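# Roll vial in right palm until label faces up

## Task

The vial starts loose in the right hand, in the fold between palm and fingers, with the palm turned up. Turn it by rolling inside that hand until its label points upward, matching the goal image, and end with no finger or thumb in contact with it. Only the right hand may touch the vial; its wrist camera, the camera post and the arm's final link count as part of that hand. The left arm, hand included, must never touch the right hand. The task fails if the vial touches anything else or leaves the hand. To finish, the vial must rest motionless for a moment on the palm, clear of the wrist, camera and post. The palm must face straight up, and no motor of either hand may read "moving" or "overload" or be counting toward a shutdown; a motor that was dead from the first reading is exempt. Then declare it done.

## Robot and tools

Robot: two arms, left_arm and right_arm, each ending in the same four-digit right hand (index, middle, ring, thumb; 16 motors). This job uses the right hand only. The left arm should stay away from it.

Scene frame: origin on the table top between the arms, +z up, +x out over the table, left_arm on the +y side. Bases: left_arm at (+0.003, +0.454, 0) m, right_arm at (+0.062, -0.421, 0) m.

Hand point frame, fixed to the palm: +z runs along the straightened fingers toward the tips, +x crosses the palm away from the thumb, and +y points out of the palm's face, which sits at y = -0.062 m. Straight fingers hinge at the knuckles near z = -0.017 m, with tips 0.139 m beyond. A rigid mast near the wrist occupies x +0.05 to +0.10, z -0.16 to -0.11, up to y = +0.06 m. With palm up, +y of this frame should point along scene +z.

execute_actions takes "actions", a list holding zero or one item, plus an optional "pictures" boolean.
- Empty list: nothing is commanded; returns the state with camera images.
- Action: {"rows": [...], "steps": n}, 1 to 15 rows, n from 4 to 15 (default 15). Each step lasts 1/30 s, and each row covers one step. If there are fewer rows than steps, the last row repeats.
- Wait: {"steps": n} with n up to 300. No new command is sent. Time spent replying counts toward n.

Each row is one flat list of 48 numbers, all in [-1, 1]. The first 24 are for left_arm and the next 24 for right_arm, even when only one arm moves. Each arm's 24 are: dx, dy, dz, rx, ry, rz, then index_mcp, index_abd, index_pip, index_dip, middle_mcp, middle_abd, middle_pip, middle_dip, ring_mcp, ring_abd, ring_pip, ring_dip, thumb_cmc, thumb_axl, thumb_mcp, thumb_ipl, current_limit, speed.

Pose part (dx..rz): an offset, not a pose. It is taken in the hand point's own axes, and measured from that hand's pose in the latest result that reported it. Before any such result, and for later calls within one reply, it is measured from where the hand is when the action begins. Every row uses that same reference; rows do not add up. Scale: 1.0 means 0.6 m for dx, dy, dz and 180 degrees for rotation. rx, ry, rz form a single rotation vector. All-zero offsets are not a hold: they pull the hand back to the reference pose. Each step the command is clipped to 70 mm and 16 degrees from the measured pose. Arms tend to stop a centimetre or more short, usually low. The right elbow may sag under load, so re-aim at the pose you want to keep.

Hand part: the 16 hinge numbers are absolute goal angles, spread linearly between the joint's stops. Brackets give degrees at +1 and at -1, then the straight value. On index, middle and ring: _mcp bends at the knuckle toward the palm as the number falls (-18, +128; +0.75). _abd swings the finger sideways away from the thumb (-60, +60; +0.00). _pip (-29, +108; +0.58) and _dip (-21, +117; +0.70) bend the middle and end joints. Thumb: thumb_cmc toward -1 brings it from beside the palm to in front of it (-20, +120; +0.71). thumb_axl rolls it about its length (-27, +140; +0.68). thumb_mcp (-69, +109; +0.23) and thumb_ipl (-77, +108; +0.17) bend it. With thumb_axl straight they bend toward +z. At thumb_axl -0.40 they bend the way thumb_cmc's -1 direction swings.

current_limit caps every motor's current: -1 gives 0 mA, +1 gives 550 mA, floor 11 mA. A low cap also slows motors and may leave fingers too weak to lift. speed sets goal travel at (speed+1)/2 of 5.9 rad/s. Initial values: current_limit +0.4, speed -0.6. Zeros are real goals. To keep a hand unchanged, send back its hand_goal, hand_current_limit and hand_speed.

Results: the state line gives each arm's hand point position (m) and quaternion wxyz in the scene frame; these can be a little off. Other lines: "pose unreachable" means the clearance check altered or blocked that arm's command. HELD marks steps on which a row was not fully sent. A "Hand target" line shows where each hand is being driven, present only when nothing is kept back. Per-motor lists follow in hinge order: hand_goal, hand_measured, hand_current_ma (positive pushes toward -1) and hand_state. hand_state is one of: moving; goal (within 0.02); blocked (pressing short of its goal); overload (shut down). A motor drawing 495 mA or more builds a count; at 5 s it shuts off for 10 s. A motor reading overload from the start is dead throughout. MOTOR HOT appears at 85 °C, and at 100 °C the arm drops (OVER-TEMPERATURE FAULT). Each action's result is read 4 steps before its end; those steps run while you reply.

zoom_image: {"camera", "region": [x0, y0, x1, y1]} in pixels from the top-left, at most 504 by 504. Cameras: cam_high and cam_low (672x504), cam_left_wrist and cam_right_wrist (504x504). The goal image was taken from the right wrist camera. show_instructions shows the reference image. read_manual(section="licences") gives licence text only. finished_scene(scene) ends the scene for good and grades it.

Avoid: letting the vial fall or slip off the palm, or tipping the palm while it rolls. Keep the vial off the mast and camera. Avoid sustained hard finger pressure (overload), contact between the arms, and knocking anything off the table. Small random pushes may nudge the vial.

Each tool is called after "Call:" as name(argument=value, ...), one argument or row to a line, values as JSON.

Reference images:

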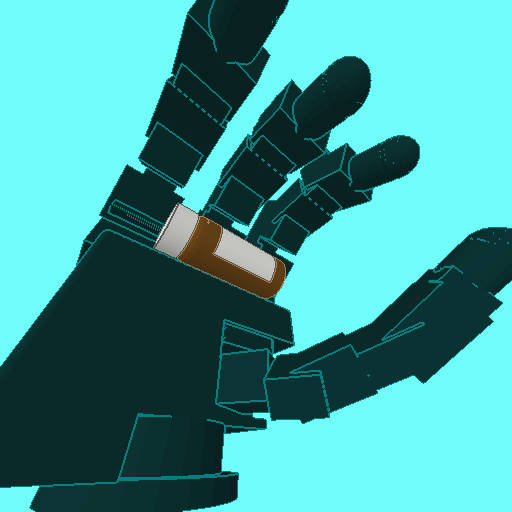

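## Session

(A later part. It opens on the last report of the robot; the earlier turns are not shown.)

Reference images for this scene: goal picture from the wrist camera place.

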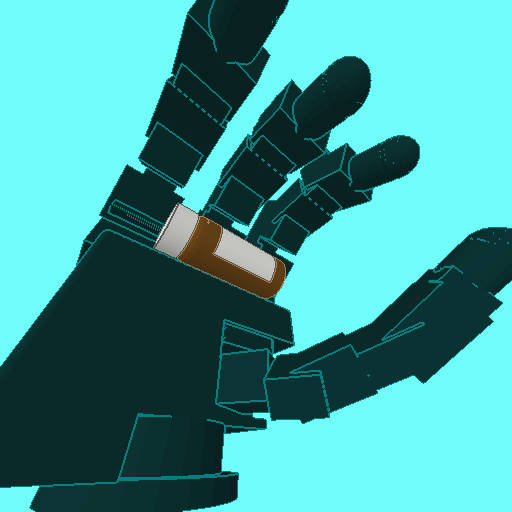

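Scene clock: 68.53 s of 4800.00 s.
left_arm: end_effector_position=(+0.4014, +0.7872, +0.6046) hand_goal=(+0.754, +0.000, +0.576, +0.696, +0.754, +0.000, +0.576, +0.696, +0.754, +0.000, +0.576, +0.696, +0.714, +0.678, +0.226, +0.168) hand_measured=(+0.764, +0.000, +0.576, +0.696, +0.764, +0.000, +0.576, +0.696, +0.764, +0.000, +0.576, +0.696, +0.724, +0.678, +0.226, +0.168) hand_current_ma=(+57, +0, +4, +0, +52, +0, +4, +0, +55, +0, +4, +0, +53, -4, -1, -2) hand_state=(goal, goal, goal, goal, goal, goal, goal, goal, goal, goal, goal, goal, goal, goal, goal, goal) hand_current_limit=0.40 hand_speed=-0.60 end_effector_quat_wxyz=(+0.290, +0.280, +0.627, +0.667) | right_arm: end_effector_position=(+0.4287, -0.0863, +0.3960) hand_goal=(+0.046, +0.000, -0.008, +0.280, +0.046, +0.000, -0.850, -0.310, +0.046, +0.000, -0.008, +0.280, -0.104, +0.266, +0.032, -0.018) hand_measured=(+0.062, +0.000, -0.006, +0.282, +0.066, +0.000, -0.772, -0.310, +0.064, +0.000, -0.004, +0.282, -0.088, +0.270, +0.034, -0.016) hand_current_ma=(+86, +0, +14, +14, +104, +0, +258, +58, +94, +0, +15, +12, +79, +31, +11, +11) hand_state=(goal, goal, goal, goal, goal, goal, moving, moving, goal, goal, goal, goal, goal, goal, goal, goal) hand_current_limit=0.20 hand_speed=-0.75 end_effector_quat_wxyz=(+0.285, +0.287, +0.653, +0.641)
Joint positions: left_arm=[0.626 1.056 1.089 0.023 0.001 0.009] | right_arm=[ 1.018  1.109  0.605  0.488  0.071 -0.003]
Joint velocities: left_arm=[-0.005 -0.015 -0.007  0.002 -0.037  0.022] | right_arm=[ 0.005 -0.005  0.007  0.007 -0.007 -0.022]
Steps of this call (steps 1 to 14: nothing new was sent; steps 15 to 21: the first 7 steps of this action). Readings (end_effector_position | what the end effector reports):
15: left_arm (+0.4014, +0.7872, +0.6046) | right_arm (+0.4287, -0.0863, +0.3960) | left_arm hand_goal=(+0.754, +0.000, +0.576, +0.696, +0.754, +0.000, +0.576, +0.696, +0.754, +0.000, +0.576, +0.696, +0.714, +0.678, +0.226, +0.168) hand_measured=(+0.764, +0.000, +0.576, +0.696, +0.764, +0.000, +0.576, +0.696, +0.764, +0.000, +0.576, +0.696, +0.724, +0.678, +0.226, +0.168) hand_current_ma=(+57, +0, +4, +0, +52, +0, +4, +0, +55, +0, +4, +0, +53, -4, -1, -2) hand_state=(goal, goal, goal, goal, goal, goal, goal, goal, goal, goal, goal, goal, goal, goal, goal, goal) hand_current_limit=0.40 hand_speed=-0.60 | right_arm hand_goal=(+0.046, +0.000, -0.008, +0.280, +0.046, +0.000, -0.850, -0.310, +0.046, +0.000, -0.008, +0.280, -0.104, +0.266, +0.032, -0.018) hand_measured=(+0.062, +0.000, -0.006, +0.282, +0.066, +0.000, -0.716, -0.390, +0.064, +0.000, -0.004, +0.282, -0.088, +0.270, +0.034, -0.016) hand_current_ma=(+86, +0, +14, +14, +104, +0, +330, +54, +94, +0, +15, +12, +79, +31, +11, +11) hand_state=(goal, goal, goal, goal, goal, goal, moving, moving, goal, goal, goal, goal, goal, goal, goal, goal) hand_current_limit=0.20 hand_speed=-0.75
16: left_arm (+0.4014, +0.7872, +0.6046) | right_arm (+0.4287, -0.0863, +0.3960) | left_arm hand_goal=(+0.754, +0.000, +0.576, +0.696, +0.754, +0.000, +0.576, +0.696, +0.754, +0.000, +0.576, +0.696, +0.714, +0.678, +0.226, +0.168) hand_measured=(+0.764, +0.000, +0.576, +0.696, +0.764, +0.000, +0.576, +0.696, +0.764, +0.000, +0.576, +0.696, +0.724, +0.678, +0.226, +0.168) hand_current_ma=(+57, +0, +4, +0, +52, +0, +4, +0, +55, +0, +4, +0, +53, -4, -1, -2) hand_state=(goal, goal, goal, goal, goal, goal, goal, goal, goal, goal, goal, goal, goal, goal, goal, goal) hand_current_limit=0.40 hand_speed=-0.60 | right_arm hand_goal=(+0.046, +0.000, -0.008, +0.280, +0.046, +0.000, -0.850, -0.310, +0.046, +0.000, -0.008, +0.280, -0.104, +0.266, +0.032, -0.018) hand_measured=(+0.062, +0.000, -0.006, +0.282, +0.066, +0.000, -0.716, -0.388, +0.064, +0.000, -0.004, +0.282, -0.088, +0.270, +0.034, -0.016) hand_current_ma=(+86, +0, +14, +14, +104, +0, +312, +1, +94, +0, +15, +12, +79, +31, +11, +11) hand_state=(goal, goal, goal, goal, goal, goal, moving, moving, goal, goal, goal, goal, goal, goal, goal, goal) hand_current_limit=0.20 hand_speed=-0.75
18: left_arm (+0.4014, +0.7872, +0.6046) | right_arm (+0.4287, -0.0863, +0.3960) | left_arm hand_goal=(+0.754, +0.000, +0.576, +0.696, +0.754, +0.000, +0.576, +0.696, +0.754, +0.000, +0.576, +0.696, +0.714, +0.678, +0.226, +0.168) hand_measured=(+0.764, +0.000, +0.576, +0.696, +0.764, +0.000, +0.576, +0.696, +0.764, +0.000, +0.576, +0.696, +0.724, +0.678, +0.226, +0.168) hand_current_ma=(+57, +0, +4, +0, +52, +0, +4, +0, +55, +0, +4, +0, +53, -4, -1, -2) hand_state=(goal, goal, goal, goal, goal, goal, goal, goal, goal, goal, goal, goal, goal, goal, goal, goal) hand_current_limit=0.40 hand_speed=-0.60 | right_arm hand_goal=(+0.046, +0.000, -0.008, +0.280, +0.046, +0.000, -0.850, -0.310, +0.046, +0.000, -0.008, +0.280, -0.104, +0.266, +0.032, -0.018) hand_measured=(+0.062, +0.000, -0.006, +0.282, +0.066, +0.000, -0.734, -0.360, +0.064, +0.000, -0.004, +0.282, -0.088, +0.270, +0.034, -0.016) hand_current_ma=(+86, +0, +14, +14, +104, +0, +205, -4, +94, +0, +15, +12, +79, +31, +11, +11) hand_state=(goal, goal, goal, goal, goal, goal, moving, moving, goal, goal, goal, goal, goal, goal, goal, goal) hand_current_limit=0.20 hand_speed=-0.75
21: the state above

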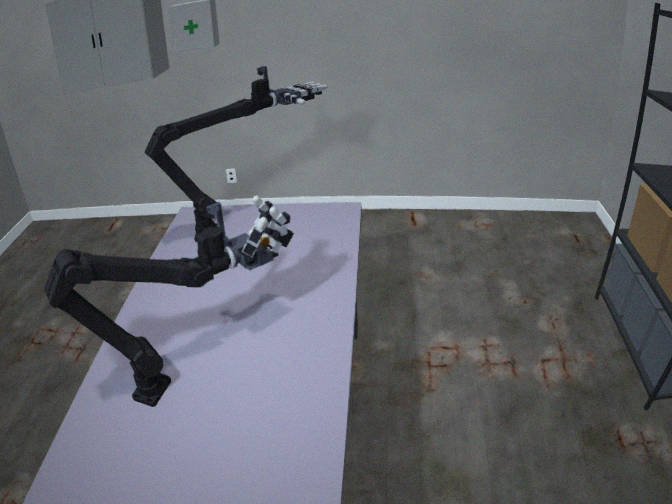

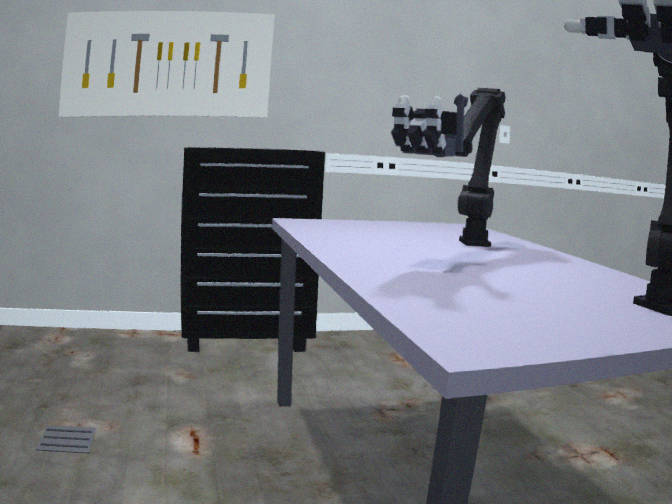

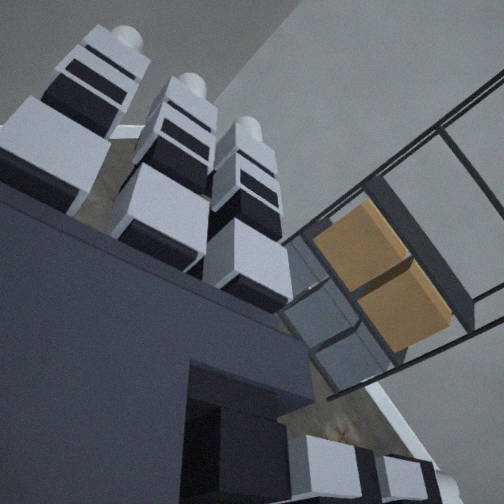

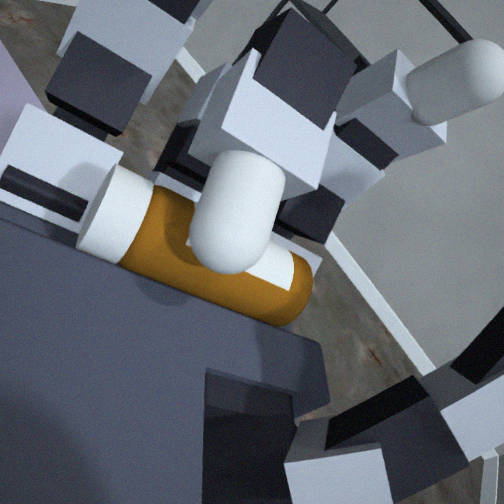

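Call:
execute_actions(
  actions=[
    {"rows": [[0,0.0463,-0.0099,-0.0163,0,0,0.754,0,0.576,0.696,0.754,0,0.576,0.696,0.754,0,0.576,0.696,0.714,0.678,0.226,0.168,0.4,-0.6,0,0.0333,0.0025,-0.0123,0.0004,0.0011,0.046,0,-0.008,0.28,0.046,0,-0.48,-0.31,0.046,0,-0.008,0.28,-0.104,0.266,0.032,-0.018,0.3,-0.5],[0,0.0463,-0.0099,-0.0163,0,0,0.754,0,0.576,0.696,0.754,0,0.576,0.696,0.754,0,0.576,0.696,0.714,0.678,0.226,0.168,0.4,-0.6,0,0.0333,0.0025,-0.0123,0.0004,0.0011,0.046,0,-0.008,0.28,0.046,0,-0.48,-0.31,0.046,0,-0.008,0.28,-0.104,0.266,0.032,-0.018,0.3,-0.5],[0,0.0463,-0.0099,-0.0163,0,0,0.754,0,0.576,0.696,0.754,0,0.576,0.696,0.754,0,0.576,0.696,0.714,0.678,0.226,0.168,0.4,-0.6,0,0.0333,0.0025,-0.0123,0.0004,0.0011,0.046,0,-0.008,0.28,0.046,0,-0.48,-0.31,0.046,0,-0.008,0.28,-0.104,0.266,0.032,-0.018,0.3,-0.5],[0,0.0463,-0.0099,-0.0163,0,0,0.754,0,0.576,0.696,0.754,0,0.576,0.696,0.754,0,0.576,0.696,0.714,0.678,0.226,0.168,0.4,-0.6,0,0.0333,0.0025,-0.0123,0.0004,0.0011,0.046,0,-0.008,0.28,0.046,0,-0.48,-0.65,0.046,0,-0.008,0.28,-0.104,0.266,0.032,-0.018,0.3,-0.5]], "steps": 15},
  ],
)

Call:
execute_actions(
  actions=[
    {"rows": [[0,0.0463,-0.0099,-0.0163,0,0,0.754,0,0.576,0.696,0.754,0,0.576,0.696,0.754,0,0.576,0.696,0.714,0.678,0.226,0.168,0.4,-0.6,0,0.0333,0.0025,-0.0123,0.0004,0.0011,0.046,0,-0.008,0.28,0.046,0,-0.62,-0.65,0.046,0,-0.008,0.28,-0.104,0.266,0.032,-0.018,0.3,-0.5],[0,0.0463,-0.0099,-0.0163,0,0,0.754,0,0.576,0.696,0.754,0,0.576,0.696,0.754,0,0.576,0.696,0.714,0.678,0.226,0.168,0.4,-0.6,0,0.0333,0.0025,-0.0123,0.0004,0.0011,0.046,0,-0.008,0.28,0.046,0,-0.62,-0.65,0.046,0,-0.008,0.28,-0.104,0.266,0.032,-0.018,0.3,-0.5],[0,0.0463,-0.0099,-0.0163,0,0,0.754,0,0.576,0.696,0.754,0,0.576,0.696,0.754,0,0.576,0.696,0.714,0.678,0.226,0.168,0.4,-0.6,0,0.0333,0.0025,-0.0123,0.0004,0.0011,0.046,0,-0.008,0.28,0.046,0,-0.62,-0.65,0.046,0,-0.008,0.28,-0.104,0.266,0.032,-0.018,0.3,-0.5],[0,0.0463,-0.0099,-0.0163,0,0,0.754,0,0.576,0.696,0.754,0,0.576,0.696,0.754,0,0.576,0.696,0.714,0.678,0.226,0.168,0.4,-0.6,0,0.0333,0.0025,-0.0123,0.0004,0.0011,0.046,0,-0.008,0.28,0.046,0,-0.62,-0.65,0.046,0,-0.008,0.28,-0.104,0.266,0.032,-0.018,0.3,-0.5],[0,0.0463,-0.0099,-0.0163,0,0,0.754,0,0.576,0.696,0.754,0,0.576,0.696,0.754,0,0.576,0.696,0.714,0.678,0.226,0.168,0.4,-0.6,0,0.0333,0.0025,-0.0123,0.0004,0.0011,0.046,0,-0.008,0.28,0.046,0,-0.72,-0.50,0.046,0,-0.008,0.28,-0.104,0.266,0.032,-0.018,0.2,-0.75]], "steps": 15},
  ],
)

Call:
execute_actions(
  actions=[
    {"steps": 4},
  ],
  pictures=true,
)

Call:
zoom_image(
  camera="cam_right_wrist",
  region=[160, 180, 340, 340],
)

Scene clock: 69.83 s of 4800.00 s.
left_arm: end_effector_position=(+0.4014, +0.7872, +0.6046) hand_goal=(+0.754, +0.000, +0.576, +0.696, +0.754, +0.000, +0.576, +0.696, +0.754, +0.000, +0.576, +0.696, +0.714, +0.678, +0.226, +0.168) hand_measured=(+0.764, +0.000, +0.576, +0.696, +0.764, +0.000, +0.576, +0.696, +0.764, +0.000, +0.576, +0.696, +0.724, +0.678, +0.226, +0.168) hand_current_ma=(+57, +0, +4, +0, +52, +0, +4, +0, +55, +0, +4, +0, +53, -4, -1, -2) hand_state=(goal, goal, goal, goal, goal, goal, goal, goal, goal, goal, goal, goal, goal, goal, goal, goal) hand_current_limit=0.40 hand_speed=-0.60 end_effector_quat_wxyz=(+0.290, +0.280, +0.627, +0.667) | right_arm: end_effector_position=(+0.4287, -0.0863, +0.3960) hand_goal=(+0.046, +0.000, -0.008, +0.280, +0.046, +0.000, -0.480, -0.650, +0.046, +0.000, -0.008, +0.280, -0.104, +0.266, +0.032, -0.018) hand_measured=(+0.062, +0.000, -0.006, +0.282, +0.058, +0.000, -0.544, -0.502, +0.064, +0.000, -0.004, +0.282, -0.088, +0.270, +0.034, -0.016) hand_current_ma=(+86, +0, +14, +14, +66, +0, -75, +62, +94, +0, +15, +12, +79, +31, +11, +11) hand_state=(goal, goal, goal, goal, goal, goal, moving, moving, goal, goal, goal, goal, goal, goal, goal, goal) hand_current_limit=0.30 hand_speed=-0.50 end_effector_quat_wxyz=(+0.285, +0.287, +0.653, +0.641)
Joint positions: left_arm=[0.626 1.056 1.089 0.023 0.001 0.009] | right_arm=[ 1.018  1.109  0.605  0.488  0.071 -0.003]
Joint velocities: left_arm=[ 0.005  0.005  0.012 -0.012 -0.007  0.022] | right_arm=[-0.005 -0.005  0.012  0.027 -0.037  0.007]
Off your previous action's commanded pose (left_arm): 0.028 m, 3 deg at its last step (step 4 of this call).
Off your previous action's commanded pose (right_arm): 0.020 m, 2 deg at its last step (step 4 of this call).
Steps of this call (steps 1 to 4: the last 4 steps of your previous action; steps 5 to 28: nothing new was sent; steps 29 to 39: the first 11 steps of this action). Readings (end_effector_position | what the end effector reports):
29: left_arm (+0.4014, +0.7872, +0.6046) | right_arm (+0.4287, -0.0863, +0.3960) | left_arm hand_goal=(+0.754, +0.000, +0.576, +0.696, +0.754, +0.000, +0.576, +0.696, +0.754, +0.000, +0.576, +0.696, +0.714, +0.678, +0.226, +0.168) hand_measured=(+0.764, +0.000, +0.576, +0.696, +0.764, +0.000, +0.576, +0.696, +0.764, +0.000, +0.576, +0.696, +0.724, +0.678, +0.226, +0.168) hand_current_ma=(+57, +0, +4, +0, +52, +0, +4, +0, +55, +0, +4, +0, +53, -4, -1, -2) hand_state=(goal, goal, goal, goal, goal, goal, goal, goal, goal, goal, goal, goal, goal, goal, goal, goal) hand_current_limit=0.40 hand_speed=-0.60 | right_arm hand_goal=(+0.046, +0.000, -0.008, +0.280, +0.046, +0.000, -0.480, -0.310, +0.046, +0.000, -0.008, +0.280, -0.104, +0.266, +0.032, -0.018) hand_measured=(+0.062, +0.000, -0.006, +0.282, +0.066, +0.000, -0.784, -0.296, +0.064, +0.000, -0.004, +0.282, -0.088, +0.270, +0.034, -0.016) hand_current_ma=(+86, +0, +14, +14, +104, +0, +330, +68, +94, +0, +15, +12, +79, +31, +11, +11) hand_state=(goal, goal, goal, goal, goal, goal, moving, goal, goal, goal, goal, goal, goal, goal, goal, goal) hand_current_limit=0.30 hand_speed=-0.50
30: left_arm (+0.4014, +0.7872, +0.6046) | right_arm (+0.4287, -0.0863, +0.3960) | left_arm hand_goal=(+0.754, +0.000, +0.576, +0.696, +0.754, +0.000, +0.576, +0.696, +0.754, +0.000, +0.576, +0.696, +0.714, +0.678, +0.226, +0.168) hand_measured=(+0.764, +0.000, +0.576, +0.696, +0.764, +0.000, +0.576, +0.696, +0.764, +0.000, +0.576, +0.696, +0.724, +0.678, +0.226, +0.168) hand_current_ma=(+57, +0, +4, +0, +52, +0, +4, +0, +55, +0, +4, +0, +53, -4, -1, -2) hand_state=(goal, goal, goal, goal, goal, goal, goal, goal, goal, goal, goal, goal, goal, goal, goal, goal) hand_current_limit=0.40 hand_speed=-0.60 | right_arm hand_goal=(+0.046, +0.000, -0.008, +0.280, +0.046, +0.000, -0.480, -0.310, +0.046, +0.000, -0.008, +0.280, -0.104, +0.266, +0.032, -0.018) hand_measured=(+0.062, +0.000, -0.006, +0.282, +0.066, +0.000, -0.784, -0.296, +0.064, +0.000, -0.004, +0.282, -0.088, +0.270, +0.034, -0.016) hand_current_ma=(+86, +0, +14, +14, +104, +0, +119, +68, +94, +0, +15, +12, +79, +31, +11, +11) hand_state=(goal, goal, goal, goal, goal, goal, moving, goal, goal, goal, goal, goal, goal, goal, goal, goal) hand_current_limit=0.30 hand_speed=-0.50
32: left_arm (+0.4014, +0.7872, +0.6046) | right_arm (+0.4287, -0.0863, +0.3960) | left_arm hand_goal=(+0.754, +0.000, +0.576, +0.696, +0.754, +0.000, +0.576, +0.696, +0.754, +0.000, +0.576, +0.696, +0.714, +0.678, +0.226, +0.168) hand_measured=(+0.764, +0.000, +0.576, +0.696, +0.764, +0.000, +0.576, +0.696, +0.764, +0.000, +0.576, +0.696, +0.724, +0.678, +0.226, +0.168) hand_current_ma=(+57, +0, +4, +0, +52, +0, +4, +0, +55, +0, +4, +0, +53, -4, -1, -2) hand_state=(goal, goal, goal, goal, goal, goal, goal, goal, goal, goal, goal, goal, goal, goal, goal, goal) hand_current_limit=0.40 hand_speed=-0.60 | right_arm hand_goal=(+0.046, +0.000, -0.008, +0.280, +0.046, +0.000, -0.480, -0.650, +0.046, +0.000, -0.008, +0.280, -0.104, +0.266, +0.032, -0.018) hand_measured=(+0.062, +0.000, -0.006, +0.282, +0.062, +0.000, -0.764, -0.300, +0.064, +0.000, -0.004, +0.282, -0.088, +0.270, +0.034, -0.016) hand_current_ma=(+86, +0, +14, +14, +64, +0, -94, +15, +94, +0, +15, +12, +79, +31, +11, +11) hand_state=(goal, goal, goal, goal, moving, goal, moving, moving, goal, goal, goal, goal, goal, goal, goal, goal) hand_current_limit=0.30 hand_speed=-0.50
36: left_arm (+0.4014, +0.7872, +0.6046) | right_arm (+0.4287, -0.0863, +0.3960) | left_arm hand_goal=(+0.754, +0.000, +0.576, +0.696, +0.754, +0.000, +0.576, +0.696, +0.754, +0.000, +0.576, +0.696, +0.714, +0.678, +0.226, +0.168) hand_measured=(+0.764, +0.000, +0.576, +0.696, +0.764, +0.000, +0.576, +0.696, +0.764, +0.000, +0.576, +0.696, +0.724, +0.678, +0.226, +0.168) hand_current_ma=(+57, +0, +4, +0, +52, +0, +4, +0, +55, +0, +4, +0, +53, -4, -1, -2) hand_state=(goal, goal, goal, goal, goal, goal, goal, goal, goal, goal, goal, goal, goal, goal, goal, goal) hand_current_limit=0.40 hand_speed=-0.60 | right_arm hand_goal=(+0.046, +0.000, -0.008, +0.280, +0.046, +0.000, -0.480, -0.650, +0.046, +0.000, -0.008, +0.280, -0.104, +0.266, +0.032, -0.018) hand_measured=(+0.062, +0.000, -0.006, +0.282, +0.058, +0.000, -0.642, -0.398, +0.064, +0.000, -0.004, +0.282, -0.088, +0.270, +0.034, -0.016) hand_current_ma=(+86, +0, +14, +14, +66, +0, -72, +57, +94, +0, +15, +12, +79, +31, +11, +11) hand_state=(goal, goal, goal, goal, goal, goal, moving, moving, goal, goal, goal, goal, goal, goal, goal, goal) hand_current_limit=0.30 hand_speed=-0.50
39: the state above

Scene clock: 70.33 s of 4800.00 s.
left_arm: end_effector_position=(+0.4014, +0.7872, +0.6046) hand_goal=(+0.754, +0.000, +0.576, +0.696, +0.754, +0.000, +0.576, +0.696, +0.754, +0.000, +0.576, +0.696, +0.714, +0.678, +0.226, +0.168) hand_measured=(+0.764, +0.000, +0.576, +0.696, +0.764, +0.000, +0.576, +0.696, +0.764, +0.000, +0.576, +0.696, +0.724, +0.678, +0.226, +0.168) hand_current_ma=(+57, +0, +4, +0, +52, +0, +4, +0, +55, +0, +4, +0, +53, -4, -1, -2) hand_state=(goal, goal, goal, goal, goal, goal, goal, goal, goal, goal, goal, goal, goal, goal, goal, goal) hand_current_limit=0.40 hand_speed=-0.60 end_effector_quat_wxyz=(+0.290, +0.280, +0.627, +0.667) | right_arm: end_effector_position=(+0.4287, -0.0863, +0.3960) hand_goal=(+0.046, +0.000, -0.008, +0.280, +0.046, +0.000, -0.720, -0.500, +0.046, +0.000, -0.008, +0.280, -0.104, +0.266, +0.032, -0.018) hand_measured=(+0.062, +0.000, -0.006, +0.282, +0.066, +0.000, -0.600, -0.554, +0.064, +0.000, -0.004, +0.282, -0.088, +0.270, +0.034, -0.016) hand_current_ma=(+86, +0, +14, +14, +102, +0, +212, -14, +94, +0, +15, +12, +79, +31, +11, +11) hand_state=(goal, goal, goal, goal, goal, goal, moving, moving, goal, goal, goal, goal, goal, goal, goal, goal) hand_current_limit=0.20 hand_speed=-0.75 end_effector_quat_wxyz=(+0.285, +0.287, +0.653, +0.641)
Joint positions: left_arm=[0.626 1.056 1.089 0.023 0.001 0.009] | right_arm=[ 1.018  1.109  0.605  0.488  0.071 -0.003]
Joint velocities: left_arm=[-0.015  0.015  0.007 -0.022  0.022 -0.022] | right_arm=[-0.005 -0.005  0.007  0.012 -0.007 -0.007]
Off your previous action's commanded pose (left_arm): 0.028 m, 3 deg at its last step (step 4 of this call).
Off your previous action's commanded pose (right_arm): 0.020 m, 2 deg at its last step (step 4 of this call).
Steps of this call (steps 1 to 4: the last 4 steps of your previous action; steps 5 to 15: the first 11 steps of this action, its rows measured from where the robot was after step 4). Readings (end_effector_position | what the end effector reports):
4: left_arm (+0.4014, +0.7872, +0.6046) | right_arm (+0.4287, -0.0863, +0.3960) | left_arm hand_goal=(+0.754, +0.000, +0.576, +0.696, +0.754, +0.000, +0.576, +0.696, +0.754, +0.000, +0.576, +0.696, +0.714, +0.678, +0.226, +0.168) hand_measured=(+0.764, +0.000, +0.576, +0.696, +0.764, +0.000, +0.576, +0.696, +0.764, +0.000, +0.576, +0.696, +0.724, +0.678, +0.226, +0.168) hand_current_ma=(+57, +0, +4, +0, +52, +0, +4, +0, +55, +0, +4, +0, +53, -4, -1, -2) hand_state=(goal, goal, goal, goal, goal, goal, goal, goal, goal, goal, goal, goal, goal, goal, goal, goal) hand_current_limit=0.40 hand_speed=-0.60 | right_arm hand_goal=(+0.046, +0.000, -0.008, +0.280, +0.046, +0.000, -0.480, -0.650, +0.046, +0.000, -0.008, +0.280, -0.104, +0.266, +0.032, -0.018) hand_measured=(+0.062, +0.000, -0.006, +0.282, +0.058, +0.000, -0.486, -0.632, +0.064, +0.000, -0.004, +0.282, -0.088, +0.270, +0.034, -0.016) hand_current_ma=(+86, +0, +14, +14, +66, +0, -29, -20, +94, +0, +15, +12, +79, +31, +11, +11) hand_state=(goal, goal, goal, goal, goal, goal, moving, moving, goal, goal, goal, goal, goal, goal, goal, goal) hand_current_limit=0.30 hand_speed=-0.50
5: left_arm (+0.4014, +0.7872, +0.6046) | right_arm (+0.4287, -0.0863, +0.3960) | left_arm hand_goal=(+0.754, +0.000, +0.576, +0.696, +0.754, +0.000, +0.576, +0.696, +0.754, +0.000, +0.576, +0.696, +0.714, +0.678, +0.226, +0.168) hand_measured=(+0.764, +0.000, +0.576, +0.696, +0.764, +0.000, +0.576, +0.696, +0.764, +0.000, +0.576, +0.696, +0.724, +0.678, +0.226, +0.168) hand_current_ma=(+57, +0, +4, +0, +52, +0, +4, +0, +55, +0, +4, +0, +53, -4, -1, -2) hand_state=(goal, goal, goal, goal, goal, goal, goal, goal, goal, goal, goal, goal, goal, goal, goal, goal) hand_current_limit=0.40 hand_speed=-0.60 | right_arm hand_goal=(+0.046, +0.000, -0.008, +0.280, +0.046, +0.000, -0.620, -0.650, +0.046, +0.000, -0.008, +0.280, -0.104, +0.266, +0.032, -0.018) hand_measured=(+0.062, +0.000, -0.006, +0.282, +0.058, +0.000, -0.486, -0.644, +0.064, +0.000, -0.004, +0.282, -0.088, +0.270, +0.034, -0.016) hand_current_ma=(+86, +0, +14, +14, +66, +0, -30, +0, +94, +0, +15, +12, +79, +31, +11, +11) hand_state=(goal, goal, goal, goal, goal, goal, moving, moving, goal, goal, goal, goal, goal, goal, goal, goal) hand_current_limit=0.30 hand_speed=-0.50
6: left_arm (+0.4014, +0.7872, +0.6046) | right_arm (+0.4287, -0.0863, +0.3960) | left_arm hand_goal=(+0.754, +0.000, +0.576, +0.696, +0.754, +0.000, +0.576, +0.696, +0.754, +0.000, +0.576, +0.696, +0.714, +0.678, +0.226, +0.168) hand_measured=(+0.764, +0.000, +0.576, +0.696, +0.764, +0.000, +0.576, +0.696, +0.764, +0.000, +0.576, +0.696, +0.724, +0.678, +0.226, +0.168) hand_current_ma=(+57, +0, +4, +0, +52, +0, +4, +0, +55, +0, +4, +0, +53, -4, -1, -2) hand_state=(goal, goal, goal, goal, goal, goal, goal, goal, goal, goal, goal, goal, goal, goal, goal, goal) hand_current_limit=0.40 hand_speed=-0.60 | right_arm hand_goal=(+0.046, +0.000, -0.008, +0.280, +0.046, +0.000, -0.620, -0.650, +0.046, +0.000, -0.008, +0.280, -0.104, +0.266, +0.032, -0.018) hand_measured=(+0.062, +0.000, -0.006, +0.282, +0.058, +0.000, -0.488, -0.646, +0.064, +0.000, -0.004, +0.282, -0.088, +0.270, +0.034, -0.016) hand_current_ma=(+86, +0, +14, +14, +66, +0, +91, +9, +94, +0, +15, +12, +79, +31, +11, +11) hand_state=(goal, goal, goal, goal, goal, goal, moving, moving, goal, goal, goal, goal, goal, goal, goal, goal) hand_current_limit=0.30 hand_speed=-0.50
8: left_arm (+0.4014, +0.7872, +0.6046) | right_arm (+0.4287, -0.0863, +0.3960) | left_arm hand_goal=(+0.754, +0.000, +0.576, +0.696, +0.754, +0.000, +0.576, +0.696, +0.754, +0.000, +0.576, +0.696, +0.714, +0.678, +0.226, +0.168) hand_measured=(+0.764, +0.000, +0.576, +0.696, +0.764, +0.000, +0.576, +0.696, +0.764, +0.000, +0.576, +0.696, +0.724, +0.678, +0.226, +0.168) hand_current_ma=(+57, +0, +4, +0, +52, +0, +4, +0, +55, +0, +4, +0, +53, -4, -1, -2) hand_state=(goal, goal, goal, goal, goal, goal, goal, goal, goal, goal, goal, goal, goal, goal, goal, goal) hand_current_limit=0.40 hand_speed=-0.60 | right_arm hand_goal=(+0.046, +0.000, -0.008, +0.280, +0.046, +0.000, -0.620, -0.650, +0.046, +0.000, -0.008, +0.280, -0.104, +0.266, +0.032, -0.018) hand_measured=(+0.062, +0.000, -0.006, +0.282, +0.058, +0.000, -0.542, -0.648, +0.064, +0.000, -0.004, +0.282, -0.088, +0.270, +0.034, -0.016) hand_current_ma=(+86, +0, +14, +14, +66, +0, +164, +37, +94, +0, +15, +12, +79, +31, +11, +11) hand_state=(goal, goal, goal, goal, goal, goal, moving, moving, goal, goal, goal, goal, goal, goal, goal, goal) hand_current_limit=0.30 hand_speed=-0.50
12: left_arm (+0.4014, +0.7872, +0.6046) | right_arm (+0.4287, -0.0863, +0.3960) | left_arm hand_goal=(+0.754, +0.000, +0.576, +0.696, +0.754, +0.000, +0.576, +0.696, +0.754, +0.000, +0.576, +0.696, +0.714, +0.678, +0.226, +0.168) hand_measured=(+0.764, +0.000, +0.576, +0.696, +0.764, +0.000, +0.576, +0.696, +0.764, +0.000, +0.576, +0.696, +0.724, +0.678, +0.226, +0.168) hand_current_ma=(+57, +0, +4, +0, +52, +0, +4, +0, +55, +0, +4, +0, +53, -4, -1, -2) hand_state=(goal, goal, goal, goal, goal, goal, goal, goal, goal, goal, goal, goal, goal, goal, goal, goal) hand_current_limit=0.40 hand_speed=-0.60 | right_arm hand_goal=(+0.046, +0.000, -0.008, +0.280, +0.046, +0.000, -0.720, -0.500, +0.046, +0.000, -0.008, +0.280, -0.104, +0.266, +0.032, -0.018) hand_measured=(+0.062, +0.000, -0.006, +0.282, +0.066, +0.000, -0.564, -0.614, +0.064, +0.000, -0.004, +0.282, -0.088, +0.270, +0.034, -0.016) hand_current_ma=(+86, +0, +14, +14, +102, +0, +231, -22, +94, +0, +15, +12, +79, +31, +11, +11) hand_state=(goal, goal, goal, goal, moving, goal, moving, moving, goal, goal, goal, goal, goal, goal, goal, goal) hand_current_limit=0.20 hand_speed=-0.75
15: the state above

Scene clock: 70.47 s of 4800.00 s.
left_arm: end_effector_position=(+0.4014, +0.7872, +0.6046) hand_goal=(+0.754, +0.000, +0.576, +0.696, +0.754, +0.000, +0.576, +0.696, +0.754, +0.000, +0.576, +0.696, +0.714, +0.678, +0.226, +0.168) hand_measured=(+0.764, +0.000, +0.576, +0.696, +0.764, +0.000, +0.576, +0.696, +0.764, +0.000, +0.576, +0.696, +0.724, +0.678, +0.226, +0.168) hand_current_ma=(+57, +0, +4, +0, +52, +0, +4, +0, +55, +0, +4, +0, +53, -4, -1, -2) hand_state=(goal, goal, goal, goal, goal, goal, goal, goal, goal, goal, goal, goal, goal, goal, goal, goal) hand_current_limit=0.40 hand_speed=-0.60 end_effector_quat_wxyz=(+0.290, +0.280, +0.627, +0.667) | right_arm: end_effector_position=(+0.4287, -0.0863, +0.3960) hand_goal=(+0.046, +0.000, -0.008, +0.280, +0.046, +0.000, -0.720, -0.500, +0.046, +0.000, -0.008, +0.280, -0.104, +0.266, +0.032, -0.018) hand_measured=(+0.062, +0.000, -0.006, +0.282, +0.066, +0.000, -0.642, -0.496, +0.064, +0.000, -0.004, +0.282, -0.088, +0.270, +0.034, -0.016) hand_current_ma=(+86, +0, +14, +14, +111, +0, +313, +45, +94, +0, +15, +12, +79, +31, +11, +11) hand_state=(goal, goal, goal, goal, moving, goal, moving, moving, goal, goal, goal, goal, goal, goal, goal, goal) hand_current_limit=0.20 hand_speed=-0.75 end_effector_quat_wxyz=(+0.285, +0.287, +0.653, +0.641)
Joint positions: left_arm=[0.626 1.056 1.089 0.023 0.001 0.009] | right_arm=[ 1.018  1.109  0.605  0.488  0.071 -0.003]
Joint velocities: left_arm=[ 0.005 -0.015 -0.012  0.002 -0.007 -0.022] | right_arm=[-0.024 -0.005  0.002 -0.022 -0.037  0.007]
Hand target (left_arm): +0.395, +0.782, +0.631; +0.296, +0.272, +0.610, +0.682
Hand target (right_arm): +0.430, -0.086, +0.416; +0.289, +0.282, +0.640, +0.654
Off the commanded pose (left_arm): 0.028 m, 3 deg.
Off the commanded pose (right_arm): 0.020 m, 2 deg.
Kept back: nothing.
Steps of this call (steps 1 to 4: the last 4 steps of your previous action). Readings (end_effector_position | what the end effector reports):
1: left_arm (+0.4014, +0.7872, +0.6046) | right_arm (+0.4287, -0.0863, +0.3960) | left_arm hand_goal=(+0.754, +0.000, +0.576, +0.696, +0.754, +0.000, +0.576, +0.696, +0.754, +0.000, +0.576, +0.696, +0.714, +0.678, +0.226, +0.168) hand_measured=(+0.764, +0.000, +0.576, +0.696, +0.764, +0.000, +0.576, +0.696, +0.764, +0.000, +0.576, +0.696, +0.724, +0.678, +0.226, +0.168) hand_current_ma=(+57, +0, +4, +0, +52, +0, +4, +0, +55, +0, +4, +0, +53, -4, -1, -2) hand_state=(goal, goal, goal, goal, goal, goal, goal, goal, goal, goal, goal, goal, goal, goal, goal, goal) hand_current_limit=0.40 hand_speed=-0.60 | right_arm hand_goal=(+0.046, +0.000, -0.008, +0.280, +0.046, +0.000, -0.720, -0.500, +0.046, +0.000, -0.008, +0.280, -0.104, +0.266, +0.032, -0.018) hand_measured=(+0.062, +0.000, -0.006, +0.282, +0.066, +0.000, -0.614, -0.534, +0.064, +0.000, -0.004, +0.282, -0.088, +0.270, +0.034, -0.016) hand_current_ma=(+86, +0, +14, +14, +102, +0, +213, -12, +94, +0, +15, +12, +79, +31, +11, +11) hand_state=(goal, goal, goal, goal, goal, goal, moving, moving, goal, goal, goal, goal, goal, goal, goal, goal) hand_current_limit=0.20 hand_speed=-0.75
2: left_arm (+0.4014, +0.7872, +0.6046) | right_arm (+0.4287, -0.0863, +0.3960) | left_arm hand_goal=(+0.754, +0.000, +0.576, +0.696, +0.754, +0.000, +0.576, +0.696, +0.754, +0.000, +0.576, +0.696, +0.714, +0.678, +0.226, +0.168) hand_measured=(+0.764, +0.000, +0.576, +0.696, +0.764, +0.000, +0.576, +0.696, +0.764, +0.000, +0.576, +0.696, +0.724, +0.678, +0.226, +0.168) hand_current_ma=(+57, +0, +4, +0, +52, +0, +4, +0, +55, +0, +4, +0, +53, -4, -1, -2) hand_state=(goal, goal, goal, goal, goal, goal, goal, goal, goal, goal, goal, goal, goal, goal, goal, goal) hand_current_limit=0.40 hand_speed=-0.60 | right_arm hand_goal=(+0.046, +0.000, -0.008, +0.280, +0.046, +0.000, -0.720, -0.500, +0.046, +0.000, -0.008, +0.280, -0.104, +0.266, +0.032, -0.018) hand_measured=(+0.062, +0.000, -0.006, +0.282, +0.066, +0.000, -0.628, -0.514, +0.064, +0.000, -0.004, +0.282, -0.088, +0.270, +0.034, -0.016) hand_current_ma=(+86, +0, +14, +14, +102, +0, +216, +25, +94, +0, +15, +12, +79, +31, +11, +11) hand_state=(goal, goal, goal, goal, goal, goal, moving, moving, goal, goal, goal, goal, goal, goal, goal, goal) hand_current_limit=0.20 hand_speed=-0.75
4: the state above

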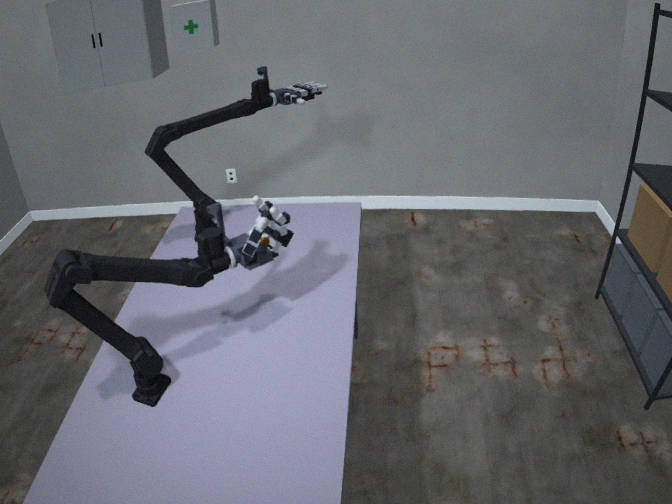

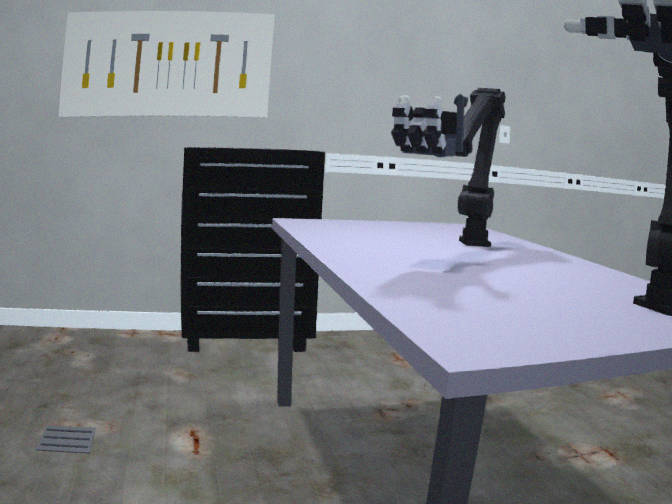

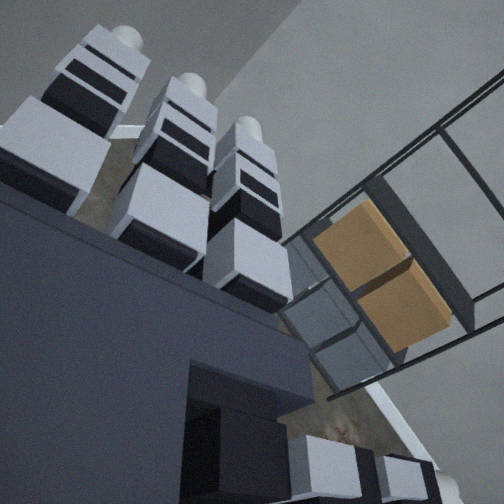

